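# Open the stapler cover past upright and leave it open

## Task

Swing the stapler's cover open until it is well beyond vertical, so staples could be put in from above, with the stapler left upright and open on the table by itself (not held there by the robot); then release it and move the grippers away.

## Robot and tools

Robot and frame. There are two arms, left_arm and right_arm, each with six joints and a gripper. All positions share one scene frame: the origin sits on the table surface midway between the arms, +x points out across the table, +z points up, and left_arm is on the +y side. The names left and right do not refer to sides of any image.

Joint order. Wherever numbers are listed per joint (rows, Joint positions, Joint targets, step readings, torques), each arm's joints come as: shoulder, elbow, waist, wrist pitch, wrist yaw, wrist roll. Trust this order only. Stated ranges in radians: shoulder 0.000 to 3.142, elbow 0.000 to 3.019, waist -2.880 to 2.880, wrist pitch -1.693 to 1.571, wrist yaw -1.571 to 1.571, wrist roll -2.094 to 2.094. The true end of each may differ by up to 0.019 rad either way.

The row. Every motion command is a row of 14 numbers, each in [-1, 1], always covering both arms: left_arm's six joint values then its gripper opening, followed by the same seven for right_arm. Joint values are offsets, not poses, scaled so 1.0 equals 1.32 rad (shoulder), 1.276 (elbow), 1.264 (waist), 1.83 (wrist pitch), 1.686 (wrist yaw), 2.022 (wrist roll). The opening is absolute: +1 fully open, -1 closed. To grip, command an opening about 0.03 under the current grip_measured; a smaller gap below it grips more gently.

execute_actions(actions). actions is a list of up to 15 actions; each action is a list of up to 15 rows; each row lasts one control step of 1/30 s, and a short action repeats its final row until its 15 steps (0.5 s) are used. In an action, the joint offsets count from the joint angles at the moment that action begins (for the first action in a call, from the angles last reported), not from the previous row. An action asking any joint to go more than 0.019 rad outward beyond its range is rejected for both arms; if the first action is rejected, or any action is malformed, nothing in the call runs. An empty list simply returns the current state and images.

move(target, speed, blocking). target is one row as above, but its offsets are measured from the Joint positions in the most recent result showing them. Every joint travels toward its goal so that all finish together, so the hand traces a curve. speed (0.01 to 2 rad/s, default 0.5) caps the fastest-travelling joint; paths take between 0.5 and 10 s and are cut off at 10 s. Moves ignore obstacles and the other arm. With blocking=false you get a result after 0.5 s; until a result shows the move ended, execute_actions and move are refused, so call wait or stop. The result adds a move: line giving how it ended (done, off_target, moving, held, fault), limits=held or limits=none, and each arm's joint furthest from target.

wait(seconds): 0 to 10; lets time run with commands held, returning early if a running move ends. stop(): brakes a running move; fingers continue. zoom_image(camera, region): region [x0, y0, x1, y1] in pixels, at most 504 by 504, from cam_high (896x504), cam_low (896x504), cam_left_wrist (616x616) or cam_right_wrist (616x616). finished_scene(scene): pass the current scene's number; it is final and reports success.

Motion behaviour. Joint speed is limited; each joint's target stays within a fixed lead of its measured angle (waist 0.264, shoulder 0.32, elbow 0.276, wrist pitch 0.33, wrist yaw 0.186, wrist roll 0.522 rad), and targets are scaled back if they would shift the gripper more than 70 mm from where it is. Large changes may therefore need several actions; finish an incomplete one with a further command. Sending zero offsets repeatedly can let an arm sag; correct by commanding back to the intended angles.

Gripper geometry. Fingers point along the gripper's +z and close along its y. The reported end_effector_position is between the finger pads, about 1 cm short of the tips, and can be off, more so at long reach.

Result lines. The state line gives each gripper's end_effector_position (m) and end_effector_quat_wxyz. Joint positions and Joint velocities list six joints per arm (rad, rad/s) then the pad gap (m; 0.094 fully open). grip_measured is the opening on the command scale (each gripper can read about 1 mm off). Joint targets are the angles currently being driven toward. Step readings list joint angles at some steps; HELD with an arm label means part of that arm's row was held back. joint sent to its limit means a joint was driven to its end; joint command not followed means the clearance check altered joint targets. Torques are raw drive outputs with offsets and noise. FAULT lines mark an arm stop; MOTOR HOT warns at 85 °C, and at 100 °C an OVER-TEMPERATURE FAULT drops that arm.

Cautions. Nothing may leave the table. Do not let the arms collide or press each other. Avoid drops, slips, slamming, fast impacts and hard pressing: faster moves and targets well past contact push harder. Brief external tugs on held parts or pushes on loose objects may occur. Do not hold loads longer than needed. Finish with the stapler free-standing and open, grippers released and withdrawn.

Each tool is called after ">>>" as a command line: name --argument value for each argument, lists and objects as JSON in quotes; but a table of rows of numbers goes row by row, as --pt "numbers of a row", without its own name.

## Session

>>> execute_actions --actions '[]'

Scene clock: 0.00 s.
left_arm: end_effector_position=(+0.5178, +0.3894, +0.2310) grip_measured=+1.000 end_effector_quat_wxyz=(-0.001, +0.442, +0.896, -0.048) | right_arm: end_effector_position=(+0.5389, +0.1723, +0.2147) grip_measured=+1.000 end_effector_quat_wxyz=(+0.732, -0.670, -0.069, +0.100)
Joint names: [shoulder, elbow, waist, wrist pitch, wrist yaw, wrist roll]
Joint positions: left_arm=[ 1.833  1.826  0.069 -1.616  0.08   1.031  0.094] | right_arm=[ 2.221  1.632  0.394  0.875 -1.241 -1.267  0.094]
Joint velocities: left_arm=[-0.005  0.022 -0.005  0.002 -0.051  0.022  0.   ] | right_arm=[-0.024 -0.002 -0.005  0.007  0.007  0.022  0.   ]
Joint torques (N m, as the arm reports them, + toward a larger angle): no reading
Joint targets: left_arm=[1.825 1.857 0.069 -1.616 0.080 1.031] | right_arm=[2.235 1.650 0.394 0.877 -1.241 -1.268]
camera_calibration (this result's frames):
cam_left_wrist: T_world_to_cam=[[-0.793231, -0.60298, 0.0848469, 0.622914], [-0.46543, 0.69024, 0.554025, -0.147031], [-0.392631, 0.39998, -0.828165, 0.362398], [0, 0, 0, 1]] pos_world=[0.567971, 0.332139, 0.328731]
cam_right_wrist: T_world_to_cam=[[0.0452459, -0.0836512, 0.995467, -0.223187], [0.922944, -0.377813, -0.073698, -0.413414], [0.382266, 0.922095, 0.0601108, -0.256245], [0, 0, 0, 1]] pos_world=[0.48961, 0.0614193, 0.20711]

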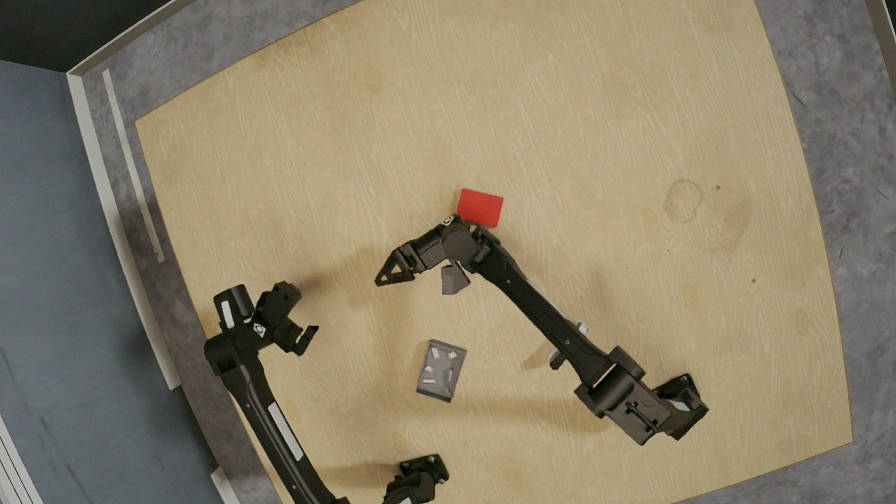

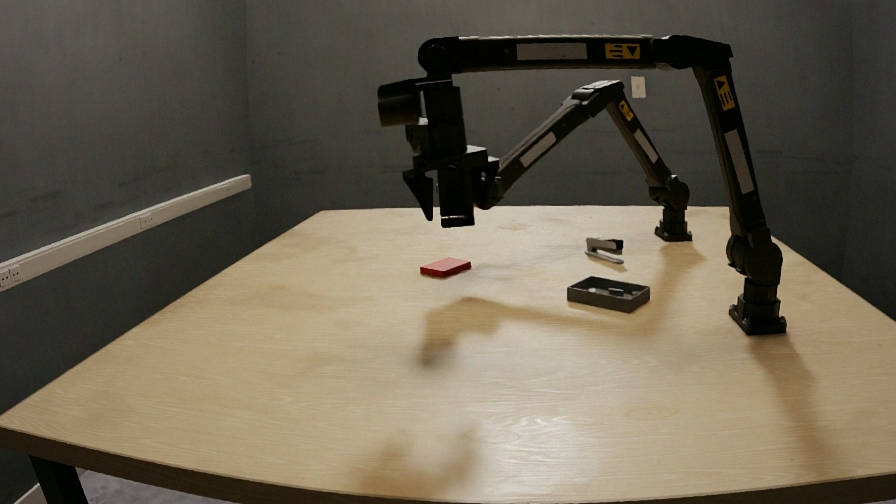

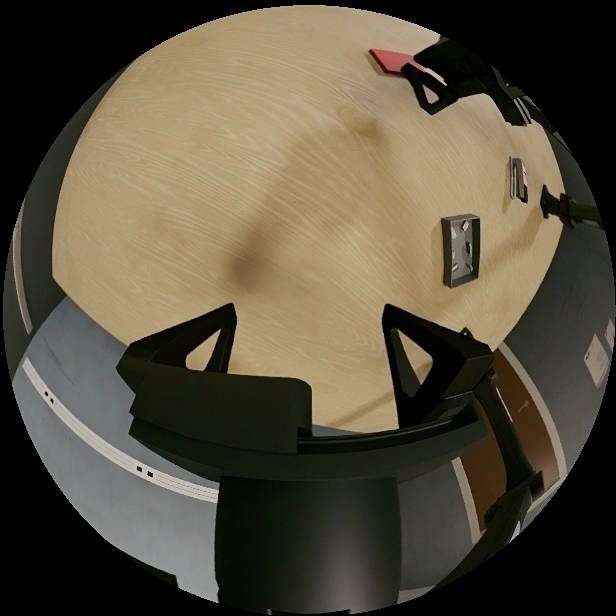

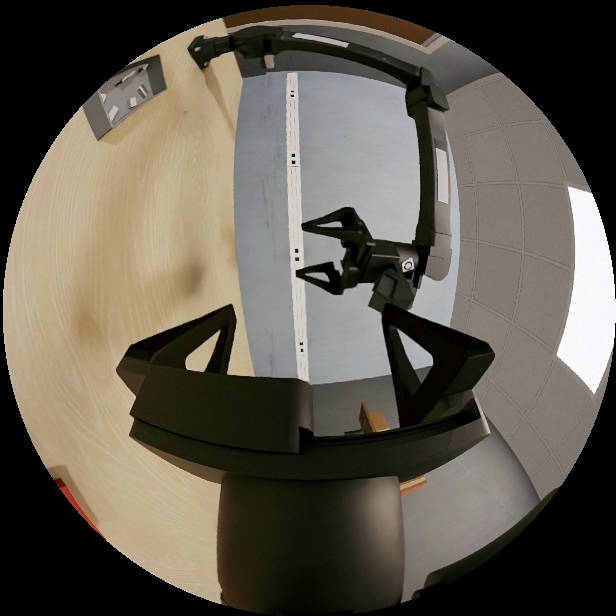

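>>> zoom_image --camera "cam_high" --region '[500, 290, 640, 400]'

>>> zoom_image --camera "cam_low" --region '[550, 210, 670, 290]'

>>> zoom_image --camera "cam_left_wrist" --region '[460, 130, 580, 230]'

Region (500, 290, 640, 400) of cam_high's 896x504 image, scaled by 3.600, with more detail than that image has; it fills the top 396 rows of this view, and the rest is white.

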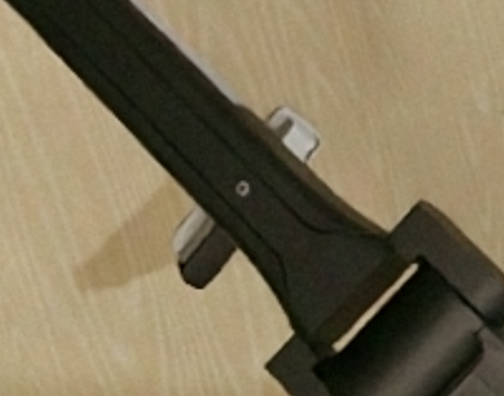

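Region (550, 210, 670, 290) of cam_low's 896x504 image, scaled by 4.200, with more detail than that image has.

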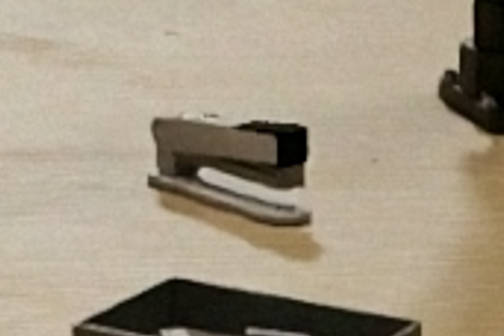

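Region (460, 130, 580, 230) of cam_left_wrist's 616x616 image, scaled by 4.200, with more detail than that image has.

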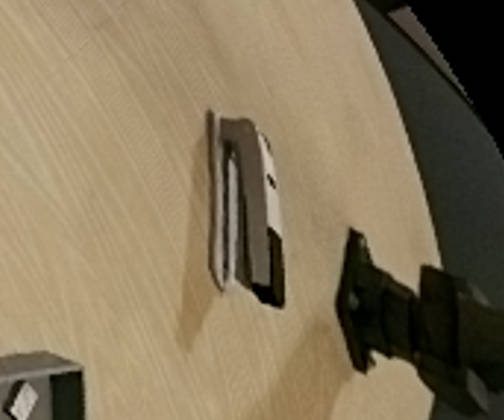

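>>> move --target '[-0.3229,-0.9404,-0.158,0.9836,-0.2185,-0.611,1,-0.7405,-0.5872,0.201,-0.9836,0.736,0.989,1]' --speed 1.3

Scene clock: 73.80 s.
left_arm: end_effector_position=(+0.4614, +0.3518, +0.1023) grip_measured=+1.000 end_effector_quat_wxyz=(+0.461, -0.116, +0.877, +0.066) | right_arm: end_effector_position=(+0.2641, -0.0757, +0.1430) grip_measured=+1.000 end_effector_quat_wxyz=(+0.106, -0.039, +0.988, +0.104)
Joint names: [shoulder, elbow, waist, wrist pitch, wrist yaw, wrist roll]
Joint positions: left_arm=[ 1.422  0.63  -0.119  0.16  -0.286 -0.193  0.094] | right_arm=[ 1.244  0.889  0.641 -0.917 -0.003  0.724  0.094]
Joint velocities: left_arm=[-0.005 -0.002  0.005 -0.012  0.037  0.007  0.   ] | right_arm=[-0.005 -0.007 -0.024  0.002  0.081  0.022  0.   ]
Joint torques (N m, as the arm reports them, + toward a larger angle): left_arm=[-11.52   6.33  -0.21   2.21  -0.26   0.01] | right_arm=[-10.59   9.5    1.25   0.53   0.18   0.05]
Joint targets: left_arm=[1.407 0.626 -0.130 0.183 -0.289 -0.205] | right_arm=[1.244 0.882 0.648 -0.925 0.000 0.733]
move: off_target (left_arm); limits=none; left_arm: farthest joint: the wrist pitch, 0.024 radians from its target (1.800 radians at the start); right_arm: farthest joint: the wrist roll, 0.009 radians from its target (2.000 radians at the start)
camera_calibration (this result's frames):
cam_left_wrist: T_world_to_cam=[[0.263876, -0.96449, -0.0112885, 0.215714], [-0.910947, -0.245346, -0.331634, 0.549258], [0.317088, 0.0977936, -0.943341, 0.0394158], [0, 0, 0, 1]] pos_world=[0.430924, 0.338958, 0.22177]
cam_right_wrist: T_world_to_cam=[[0.107268, -0.974989, -0.194652, -0.0737991], [-0.905512, -0.176648, 0.385803, 0.17362], [-0.410539, 0.134875, -0.901813, 0.369129], [0, 0, 0, 1]] pos_world=[0.316673, -0.0910698, 0.251537]

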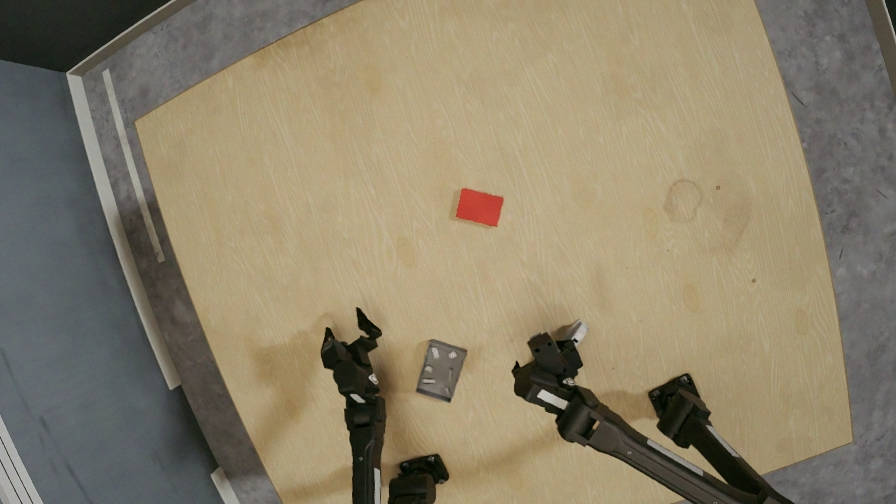

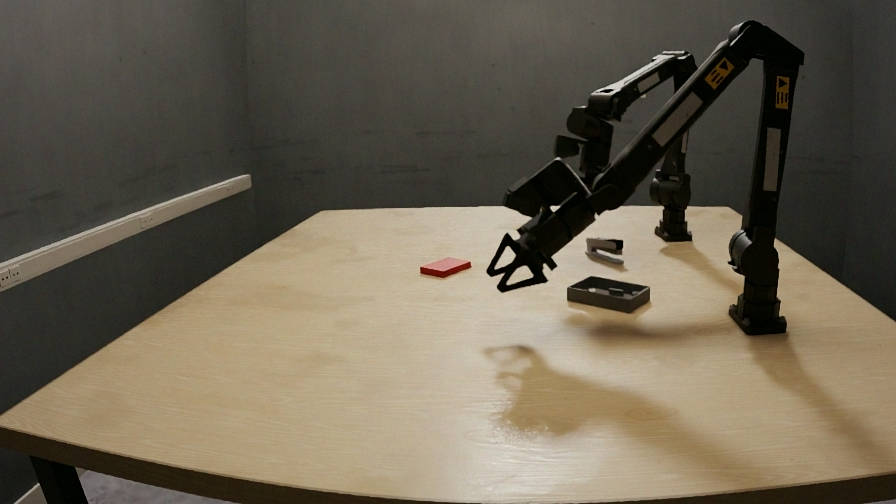

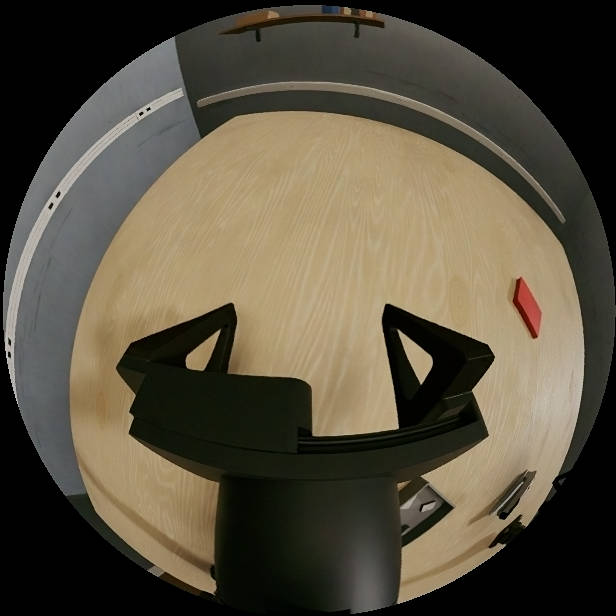

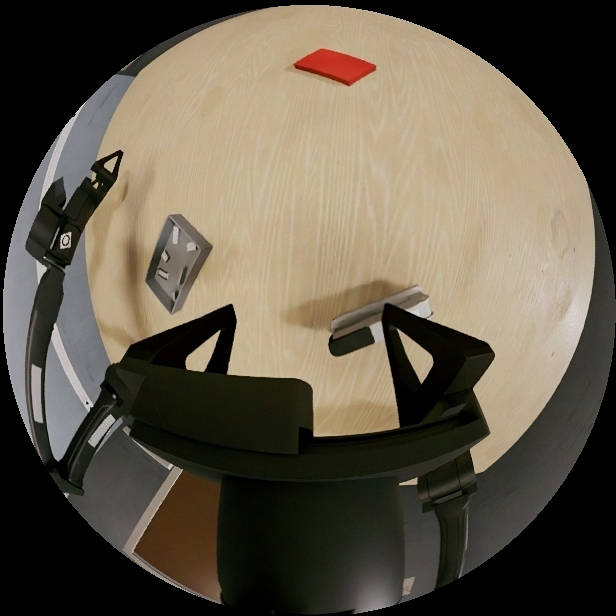

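>>> zoom_image --camera "cam_right_wrist" --region '[300, 260, 460, 380]'

Region (300, 260, 460, 380) of cam_right_wrist's 616x616 image, scaled by 3.150, with more detail than that image has; it fills the top 378 rows of this view, and the rest is white.

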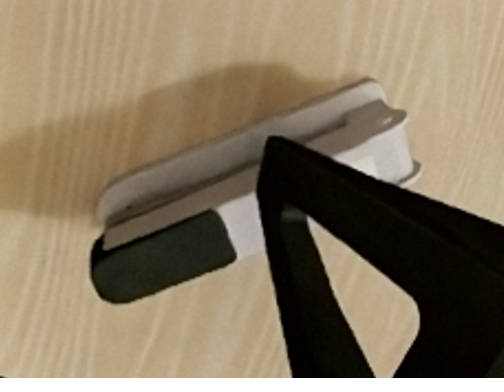

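>>> move --target '[-0.0333,-0.149,-0.880,0.110,0.069,0.0445,1,-0.006,-0.0154,-0.0196,-0.165,0.002,0.5163,1]' --speed 0.9

Scene clock: 107.77 s.
left_arm: end_effector_position=(+0.1568, -0.0616, +0.0669) grip_measured=+1.000 end_effector_quat_wxyz=(+0.413, +0.419, +0.778, -0.221) | right_arm: end_effector_position=(+0.2153, -0.1336, +0.1282) grip_measured=+1.000 end_effector_quat_wxyz=(-0.003, +0.467, +0.884, -0.003)
Joint names: [shoulder, elbow, waist, wrist pitch, wrist yaw, wrist roll]
Joint positions: left_arm=[ 1.392  0.448 -1.233  0.338 -0.17  -0.114  0.094] | right_arm=[ 1.244  0.878  0.624 -1.211 -0.003  1.759  0.094]
Joint velocities: left_arm=[-0.005 -0.002 -0.005  0.002 -0.007 -0.051  0.   ] | right_arm=[ 0.005 -0.002 -0.005 -0.017  0.066 -0.007  0.   ]
Joint torques (N m, as the arm reports them, + toward a larger angle): left_arm=[-9.45  5.19  0.81  2.27 -0.11  0.17] | right_arm=[-10.43   8.52  -0.09  -0.09   0.21   0.13]
Joint targets: left_arm=[1.378 0.440 -1.231 0.362 -0.170 -0.103] | right_arm=[1.237 0.869 0.616 -1.219 0.000 1.768]
move: off_target (left_arm); limits=none; left_arm: farthest joint: the wrist pitch, 0.023 radians from its target (0.201 radians at the start); right_arm: farthest joint: the wrist roll, 0.009 radians from its target (1.043 radians at the start)
camera_calibration (this result's frames):
cam_left_wrist: T_world_to_cam=[[-0.834508, -0.550977, -0.00464717, 0.094163], [-0.517516, 0.786667, -0.336647, 0.160831], [0.189141, -0.27853, -0.941619, 0.139771], [0, 0, 0, 1]] pos_world=[0.135376, -0.0357085, 0.186192]
cam_right_wrist: T_world_to_cam=[[-0.821738, -0.569813, 0.00781196, 0.100384], [-0.455881, 0.665536, 0.590961, 0.114292], [-0.341936, 0.482053, -0.806663, 0.363002], [0, 0, 0, 1]] pos_world=[0.258716, -0.193852, 0.224494]

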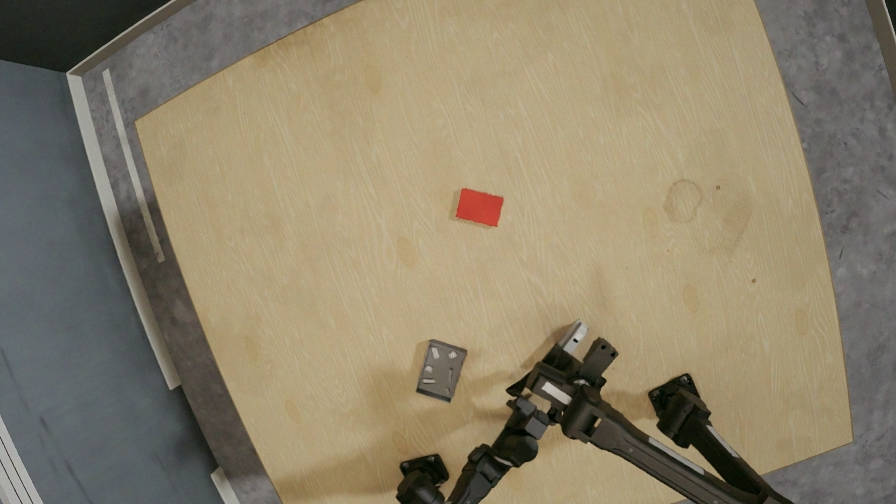

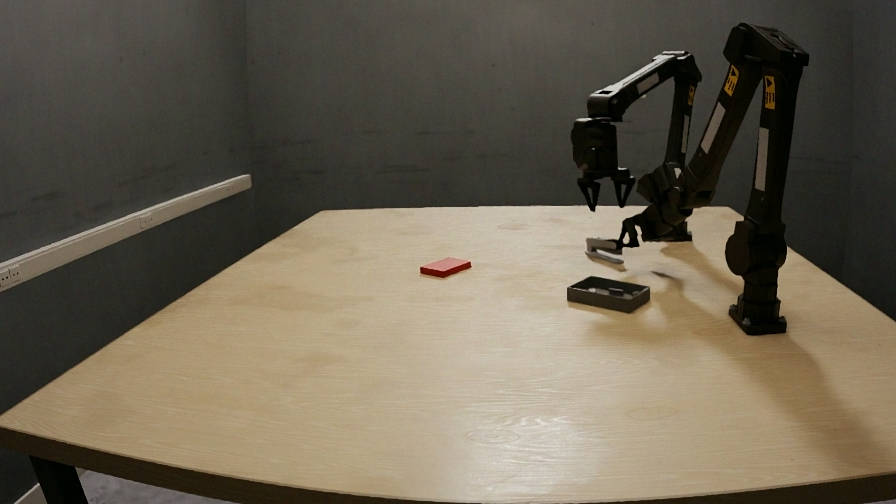

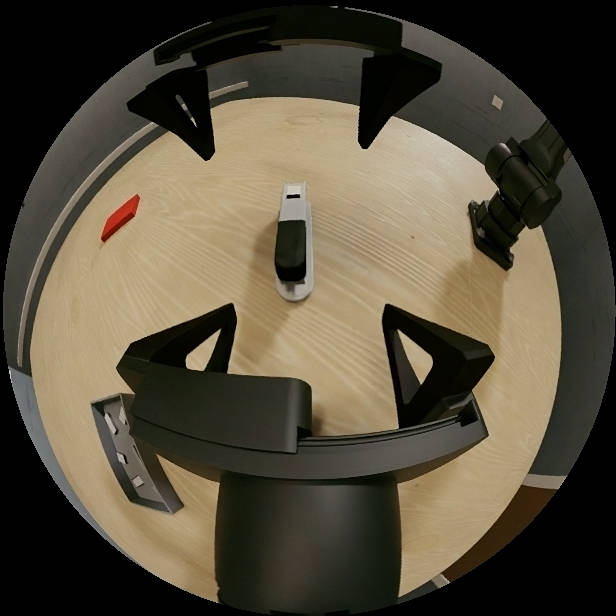

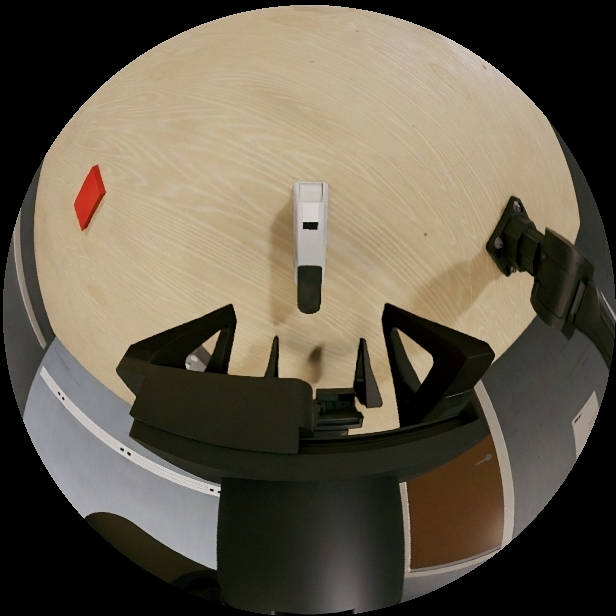

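>>> zoom_image --camera "cam_right_wrist" --region '[240, 165, 380, 325]'

>>> zoom_image --camera "cam_left_wrist" --region '[230, 165, 370, 315]'

Region (240, 165, 380, 325) of cam_right_wrist's 616x616 image, scaled by 3.150, with more detail than that image has; it fills the left 441 columns of this view, and the rest is white.

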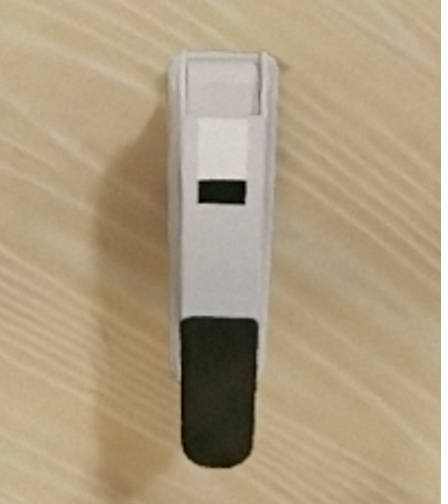

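Region (230, 165, 370, 315) of cam_left_wrist's 616x616 image, scaled by 3.360, with more detail than that image has; it fills the left 470 columns of this view, and the rest is white.

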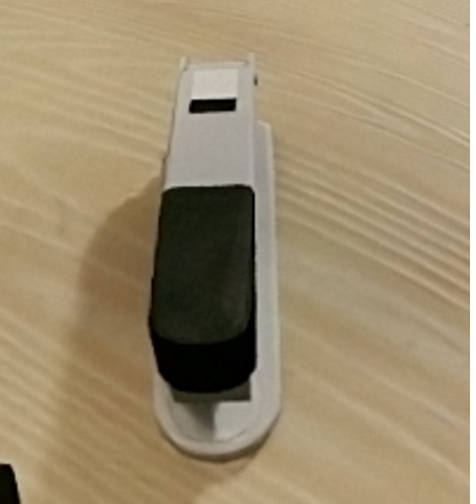

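>>> move --target '[0.2379,0.144,0.0625,0.0971,0.0275,0.0198,0.7,0.1028,-0.121,-0.0261,0.1483,0.0024,-0.014,0.0]' --speed 0.35

Scene clock: 156.93 s.
left_arm: end_effector_position=(+0.2047, -0.1096, +0.0160) grip_measured=+0.702 end_effector_quat_wxyz=(+0.411, +0.413, +0.783, -0.217) | right_arm: end_effector_position=(+0.2175, -0.1424, +0.0430) grip_measured=+0.001 end_effector_quat_wxyz=(-0.003, +0.469, +0.883, -0.005)
Joint names: [shoulder, elbow, waist, wrist pitch, wrist yaw, wrist roll]
Joint positions: left_arm=[ 1.7    0.595 -1.166  0.496 -0.125 -0.087  0.08 ] | right_arm=[ 1.363  0.729  0.6   -0.948 -0.003  1.739  0.047]
Joint velocities: left_arm=[ 0.005 -0.007  0.005  0.007 -0.022 -0.066 -0.001] | right_arm=[-0.005 -0.007 -0.015 -0.007 -0.007  0.022  0.   ]
Joint torques (N m, as the arm reports them, + toward a larger angle): left_arm=[-11.4    7.32   1.69   2.17   0.03   0.2 ] | right_arm=[-8.68  7.5  -0.04  0.53  0.21 -0.05]
Joint targets: left_arm=[1.707 0.631 -1.154 0.516 -0.123 -0.074] | right_arm=[1.380 0.724 0.592 -0.940 0.001 1.731]
move: off_target (left_arm); limits=none; left_arm: farthest joint: the elbow, 0.036 radians from its target (0.184 radians at the start); right_arm: farthest joint: the shoulder, 0.017 radians from its target (0.135 radians at the start)
camera_calibration (this result's frames):
cam_left_wrist: T_world_to_cam=[[-0.825759, -0.564019, -0.00229211, 0.104193], [-0.531812, 0.779947, -0.329937, 0.208314], [0.187878, -0.271229, -0.944, 0.070505], [0, 0, 0, 1]] pos_world=[0.183576, -0.0845843, 0.135526]
cam_right_wrist: T_world_to_cam=[[-0.824301, -0.566011, 0.0126064, 0.0986739], [-0.45084, 0.669717, 0.590104, 0.171076], [-0.342448, 0.48074, -0.807228, 0.299153], [0, 0, 0, 1]] pos_world=[0.260909, -0.202537, 0.139288]

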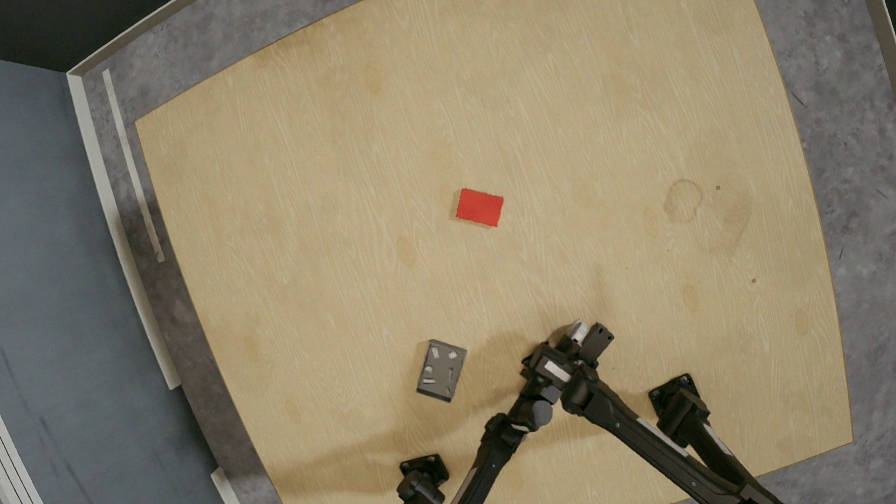

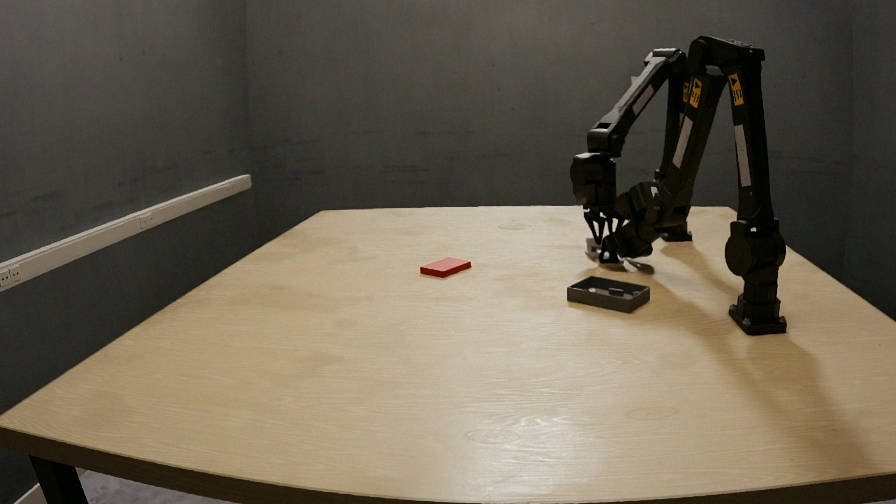

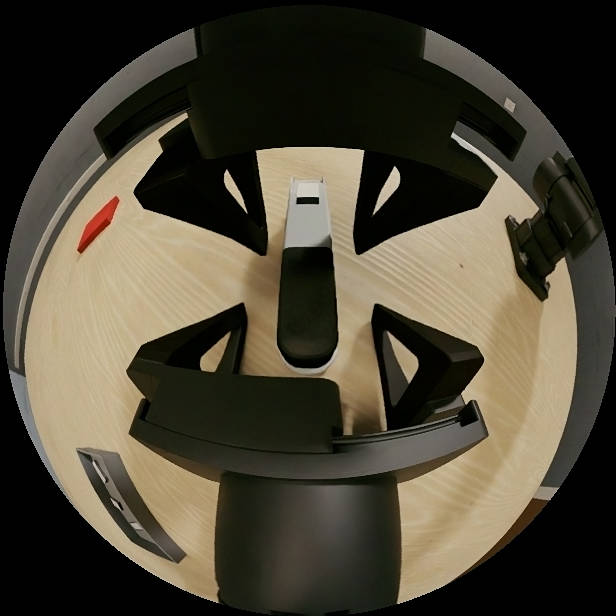

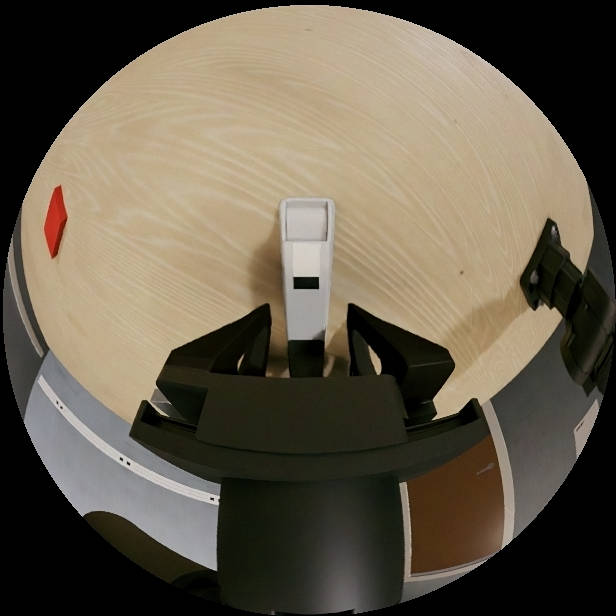

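>>> execute_actions --actions '[[[0.002,0.028,0.006,0.011,0,0.004,0.64,0.008,0.000,-0.004,0.003,0.002,-0.003,-0.03], [-0.001,0.028,0.006,0.011,0,0.004,0.58,0.007,0.005,-0.004,0.001,0.002,-0.003,-0.06], [-0.004,0.028,0.006,0.011,0,0.004,0.52,0.006,0.010,-0.004,-0.001,0.002,-0.003,-0.09], [-0.007,0.028,0.006,0.011,0,0.004,0.46,0.005,0.015,-0.004,-0.002,0.002,-0.003,-0.12], [-0.010,0.028,0.006,0.011,0,0.004,0.40,0.005,0.020,-0.004,-0.003,0.002,-0.003,-0.15], [-0.012,0.028,0.006,0.011,0,0.004,0.34,0.005,0.024,-0.004,-0.004,0.002,-0.003,-0.18], [-0.0135,0.028,0.006,0.011,0,0.004,0.28,0.005,0.027,-0.004,-0.005,0.002,-0.003,-0.21], [-0.0135,0.028,0.006,0.011,0,0.004,0.22,0.005,0.029,-0.004,-0.006,0.002,-0.003,-0.24], [-0.0135,0.028,0.006,0.011,0,0.004,0.16,0.005,0.031,-0.004,-0.007,0.002,-0.003,-0.27], [-0.0135,0.028,0.006,0.011,0,0.004,0.10,0.005,0.033,-0.004,-0.008,0.002,-0.003,-0.30], [-0.0135,0.028,0.006,0.011,0,0.004,0.04,0.005,0.035,-0.004,-0.009,0.002,-0.003,-0.33], [-0.0135,0.028,0.006,0.011,0,0.004,-0.02,0.005,0.036,-0.004,-0.0093,0.002,-0.003,-0.36], [-0.0135,0.028,0.006,0.011,0,0.004,-0.08,0.005,0.036,-0.004,-0.0093,0.002,-0.003,-0.39], [-0.0135,0.028,0.006,0.011,0,0.004,-0.13,0.005,0.036,-0.004,-0.0093,0.002,-0.003,-0.42], [-0.0135,0.028,0.006,0.011,0,0.004,-0.17,0.005,0.036,-0.004,-0.0093,0.002,-0.003,-0.44]], [[-0.006,0.024,0.004,0.009,0,0.002,-0.20,0.005,0.022,-0.002,-0.002,0.001,-0.001,-0.45], [-0.006,0.024,0.004,0.009,0,0.002,-0.22,0.005,0.022,-0.002,-0.002,0.001,-0.001,-0.46], [-0.006,0.024,0.004,0.009,0,0.002,-0.24,0.005,0.022,-0.002,-0.002,0.001,-0.001,-0.47], [-0.006,0.024,0.004,0.009,0,0.002,-0.255,0.005,0.022,-0.002,-0.002,0.001,-0.001,-0.475], [-0.006,0.024,0.004,0.009,0,0.002,-0.27,0.005,0.022,-0.002,-0.002,0.001,-0.001,-0.48], [-0.006,0.024,0.004,0.009,0,0.002,-0.285,0.005,0.022,-0.002,-0.002,0.001,-0.001,-0.485], [-0.006,0.024,0.004,0.009,0,0.002,-0.30,0.005,0.022,-0.002,-0.002,0.001,-0.001,-0.49], [-0.006,0.024,0.004,0.009,0,0.002,-0.31,0.005,0.022,-0.002,-0.002,0.001,-0.001,-0.50], [-0.006,0.024,0.004,0.009,0,0.002,-0.32,0.005,0.022,-0.002,-0.002,0.001,-0.001,-0.51], [-0.006,0.024,0.004,0.009,0,0.002,-0.32,0.005,0.022,-0.002,-0.002,0.001,-0.001,-0.52], [-0.006,0.024,0.004,0.009,0,0.002,-0.32,0.005,0.022,-0.002,-0.002,0.001,-0.001,-0.53], [-0.006,0.024,0.004,0.009,0,0.002,-0.32,0.005,0.022,-0.002,-0.002,0.001,-0.001,-0.54], [-0.006,0.024,0.004,0.009,0,0.002,-0.32,0.005,0.022,-0.002,-0.002,0.001,-0.001,-0.55], [-0.006,0.024,0.004,0.009,0,0.002,-0.32,0.005,0.022,-0.002,-0.002,0.001,-0.001,-0.56]]]'

Scene clock: 176.07 s.
left_arm: end_effector_position=(+0.2047, -0.1096, +0.0162) grip_measured=-0.284 end_effector_quat_wxyz=(+0.411, +0.413, +0.783, -0.217) | right_arm: end_effector_position=(+0.2175, -0.1425, +0.0441) grip_measured=-0.536 end_effector_quat_wxyz=(-0.004, +0.469, +0.883, -0.007)
Joint names: [shoulder, elbow, waist, wrist pitch, wrist yaw, wrist roll]
Joint positions: left_arm=[ 1.7    0.595 -1.166  0.496 -0.126 -0.087  0.034] | right_arm=[ 1.363  0.733  0.6   -0.956 -0.002  1.739  0.022]
Joint velocities: left_arm=[-0.005  0.002 -0.005  0.017 -0.022  0.066 -0.001] | right_arm=[-0.015  0.002 -0.005 -0.002 -0.007 -0.066 -0.   ]
Joint torques (N m, as the arm reports them, + toward a larger angle): left_arm=[-12.78   6.89   1.07   2.08  -0.04   0.12] | right_arm=[-10.22  10.45   0.76   0.04   0.13   0.01]
Joint targets: left_arm=[1.692 0.626 -1.161 0.512 -0.125 -0.083] | right_arm=[1.370 0.760 0.598 -0.960 -0.001 1.737]
Step readings (joint positions; steps 1 to 15: 1st action; 16 to 30: 2nd action):
0: left_arm=[1.700 0.595 -1.166 0.496 -0.125 -0.087] | right_arm=[1.363 0.729 0.600 -0.948 -0.003 1.739]
1: left_arm=[1.700 0.595 -1.166 0.496 -0.125 -0.087] | right_arm=[1.363 0.729 0.600 -0.948 -0.003 1.739]
2: left_arm=[1.700 0.595 -1.166 0.496 -0.125 -0.087] | right_arm=[1.363 0.729 0.600 -0.948 -0.003 1.739]
4: left_arm=[1.700 0.595 -1.166 0.496 -0.125 -0.087] | right_arm=[1.363 0.729 0.600 -0.948 -0.003 1.739]
8: left_arm=[1.700 0.595 -1.166 0.496 -0.125 -0.087] | right_arm=[1.363 0.729 0.600 -0.949 -0.003 1.739]
15: left_arm=[1.700 0.595 -1.166 0.496 -0.125 -0.087] | right_arm=[1.363 0.732 0.600 -0.957 -0.002 1.739]
16: left_arm=[1.700 0.595 -1.166 0.496 -0.125 -0.087] | right_arm=[1.363 0.732 0.600 -0.957 -0.002 1.739]
17: left_arm=[1.700 0.595 -1.166 0.496 -0.125 -0.087] | right_arm=[1.363 0.732 0.600 -0.957 -0.002 1.739]
19: left_arm=[1.700 0.595 -1.166 0.496 -0.126 -0.087] | right_arm=[1.363 0.732 0.600 -0.957 -0.002 1.739]
23: left_arm=[1.700 0.595 -1.166 0.496 -0.127 -0.087] | right_arm=[1.363 0.733 0.600 -0.957 -0.002 1.739]
30: Joint positions above
camera_calibration (this result's frames):
cam_left_wrist: T_world_to_cam=[[-0.825581, -0.564278, -0.00244997, 0.10419], [-0.531937, 0.779698, -0.330324, 0.208425], [0.188305, -0.271406, -0.943865, 0.070561], [0, 0, 0, 1]] pos_world=[0.1836, -0.0845662, 0.135703]
cam_right_wrist: T_world_to_cam=[[-0.824046, -0.566287, 0.016311, 0.098335], [-0.449625, 0.671256, 0.589282, 0.170429], [-0.344652, 0.478262, -0.807763, 0.300307], [0, 0, 0, 1]] pos_world=[0.261163, -0.202341, 0.140542]

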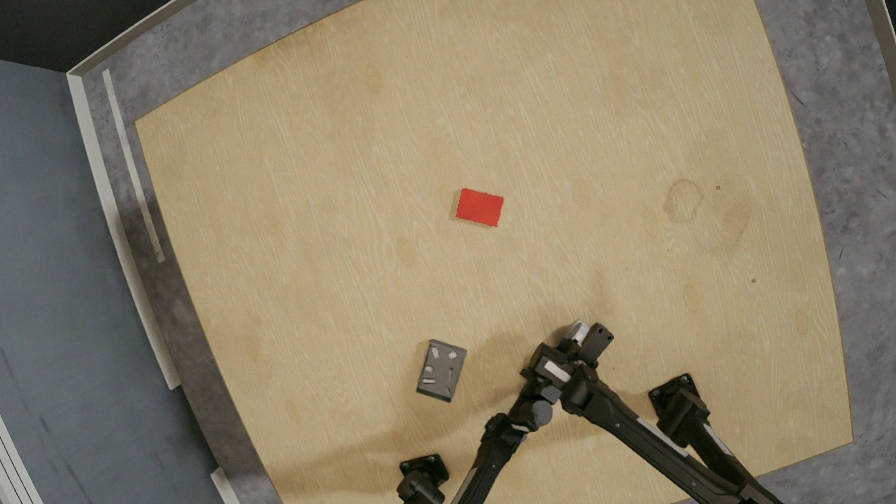

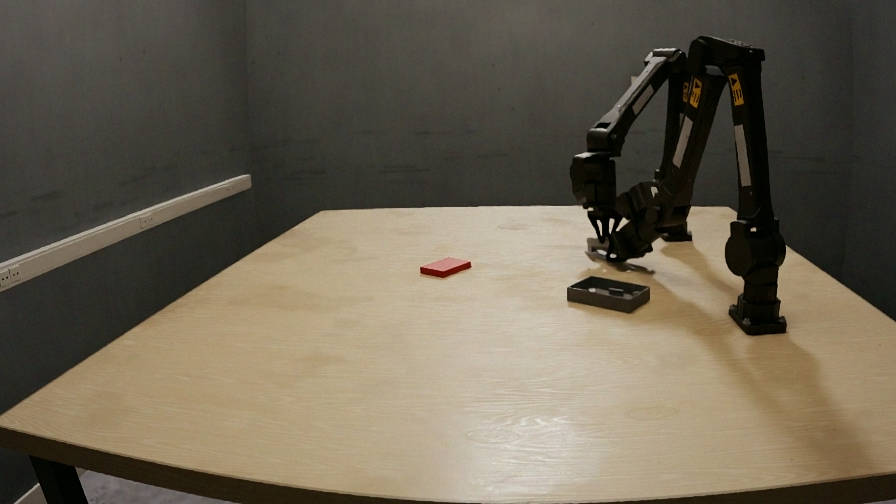

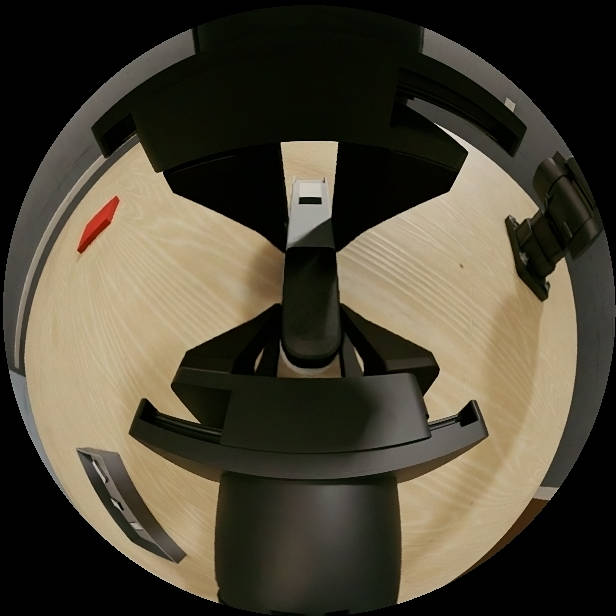

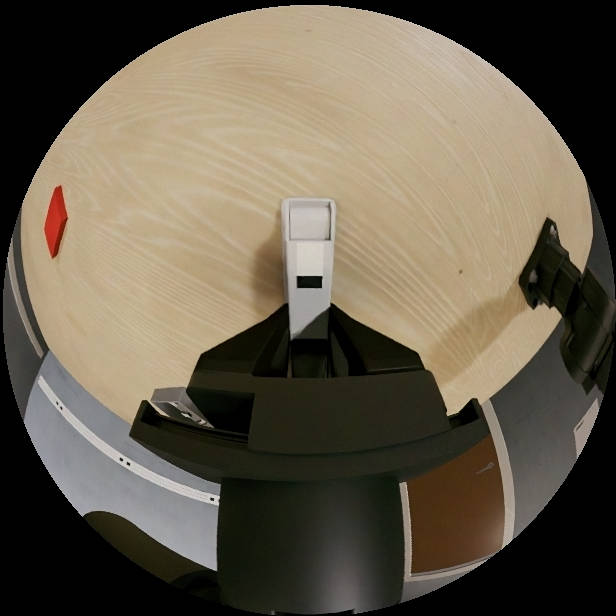

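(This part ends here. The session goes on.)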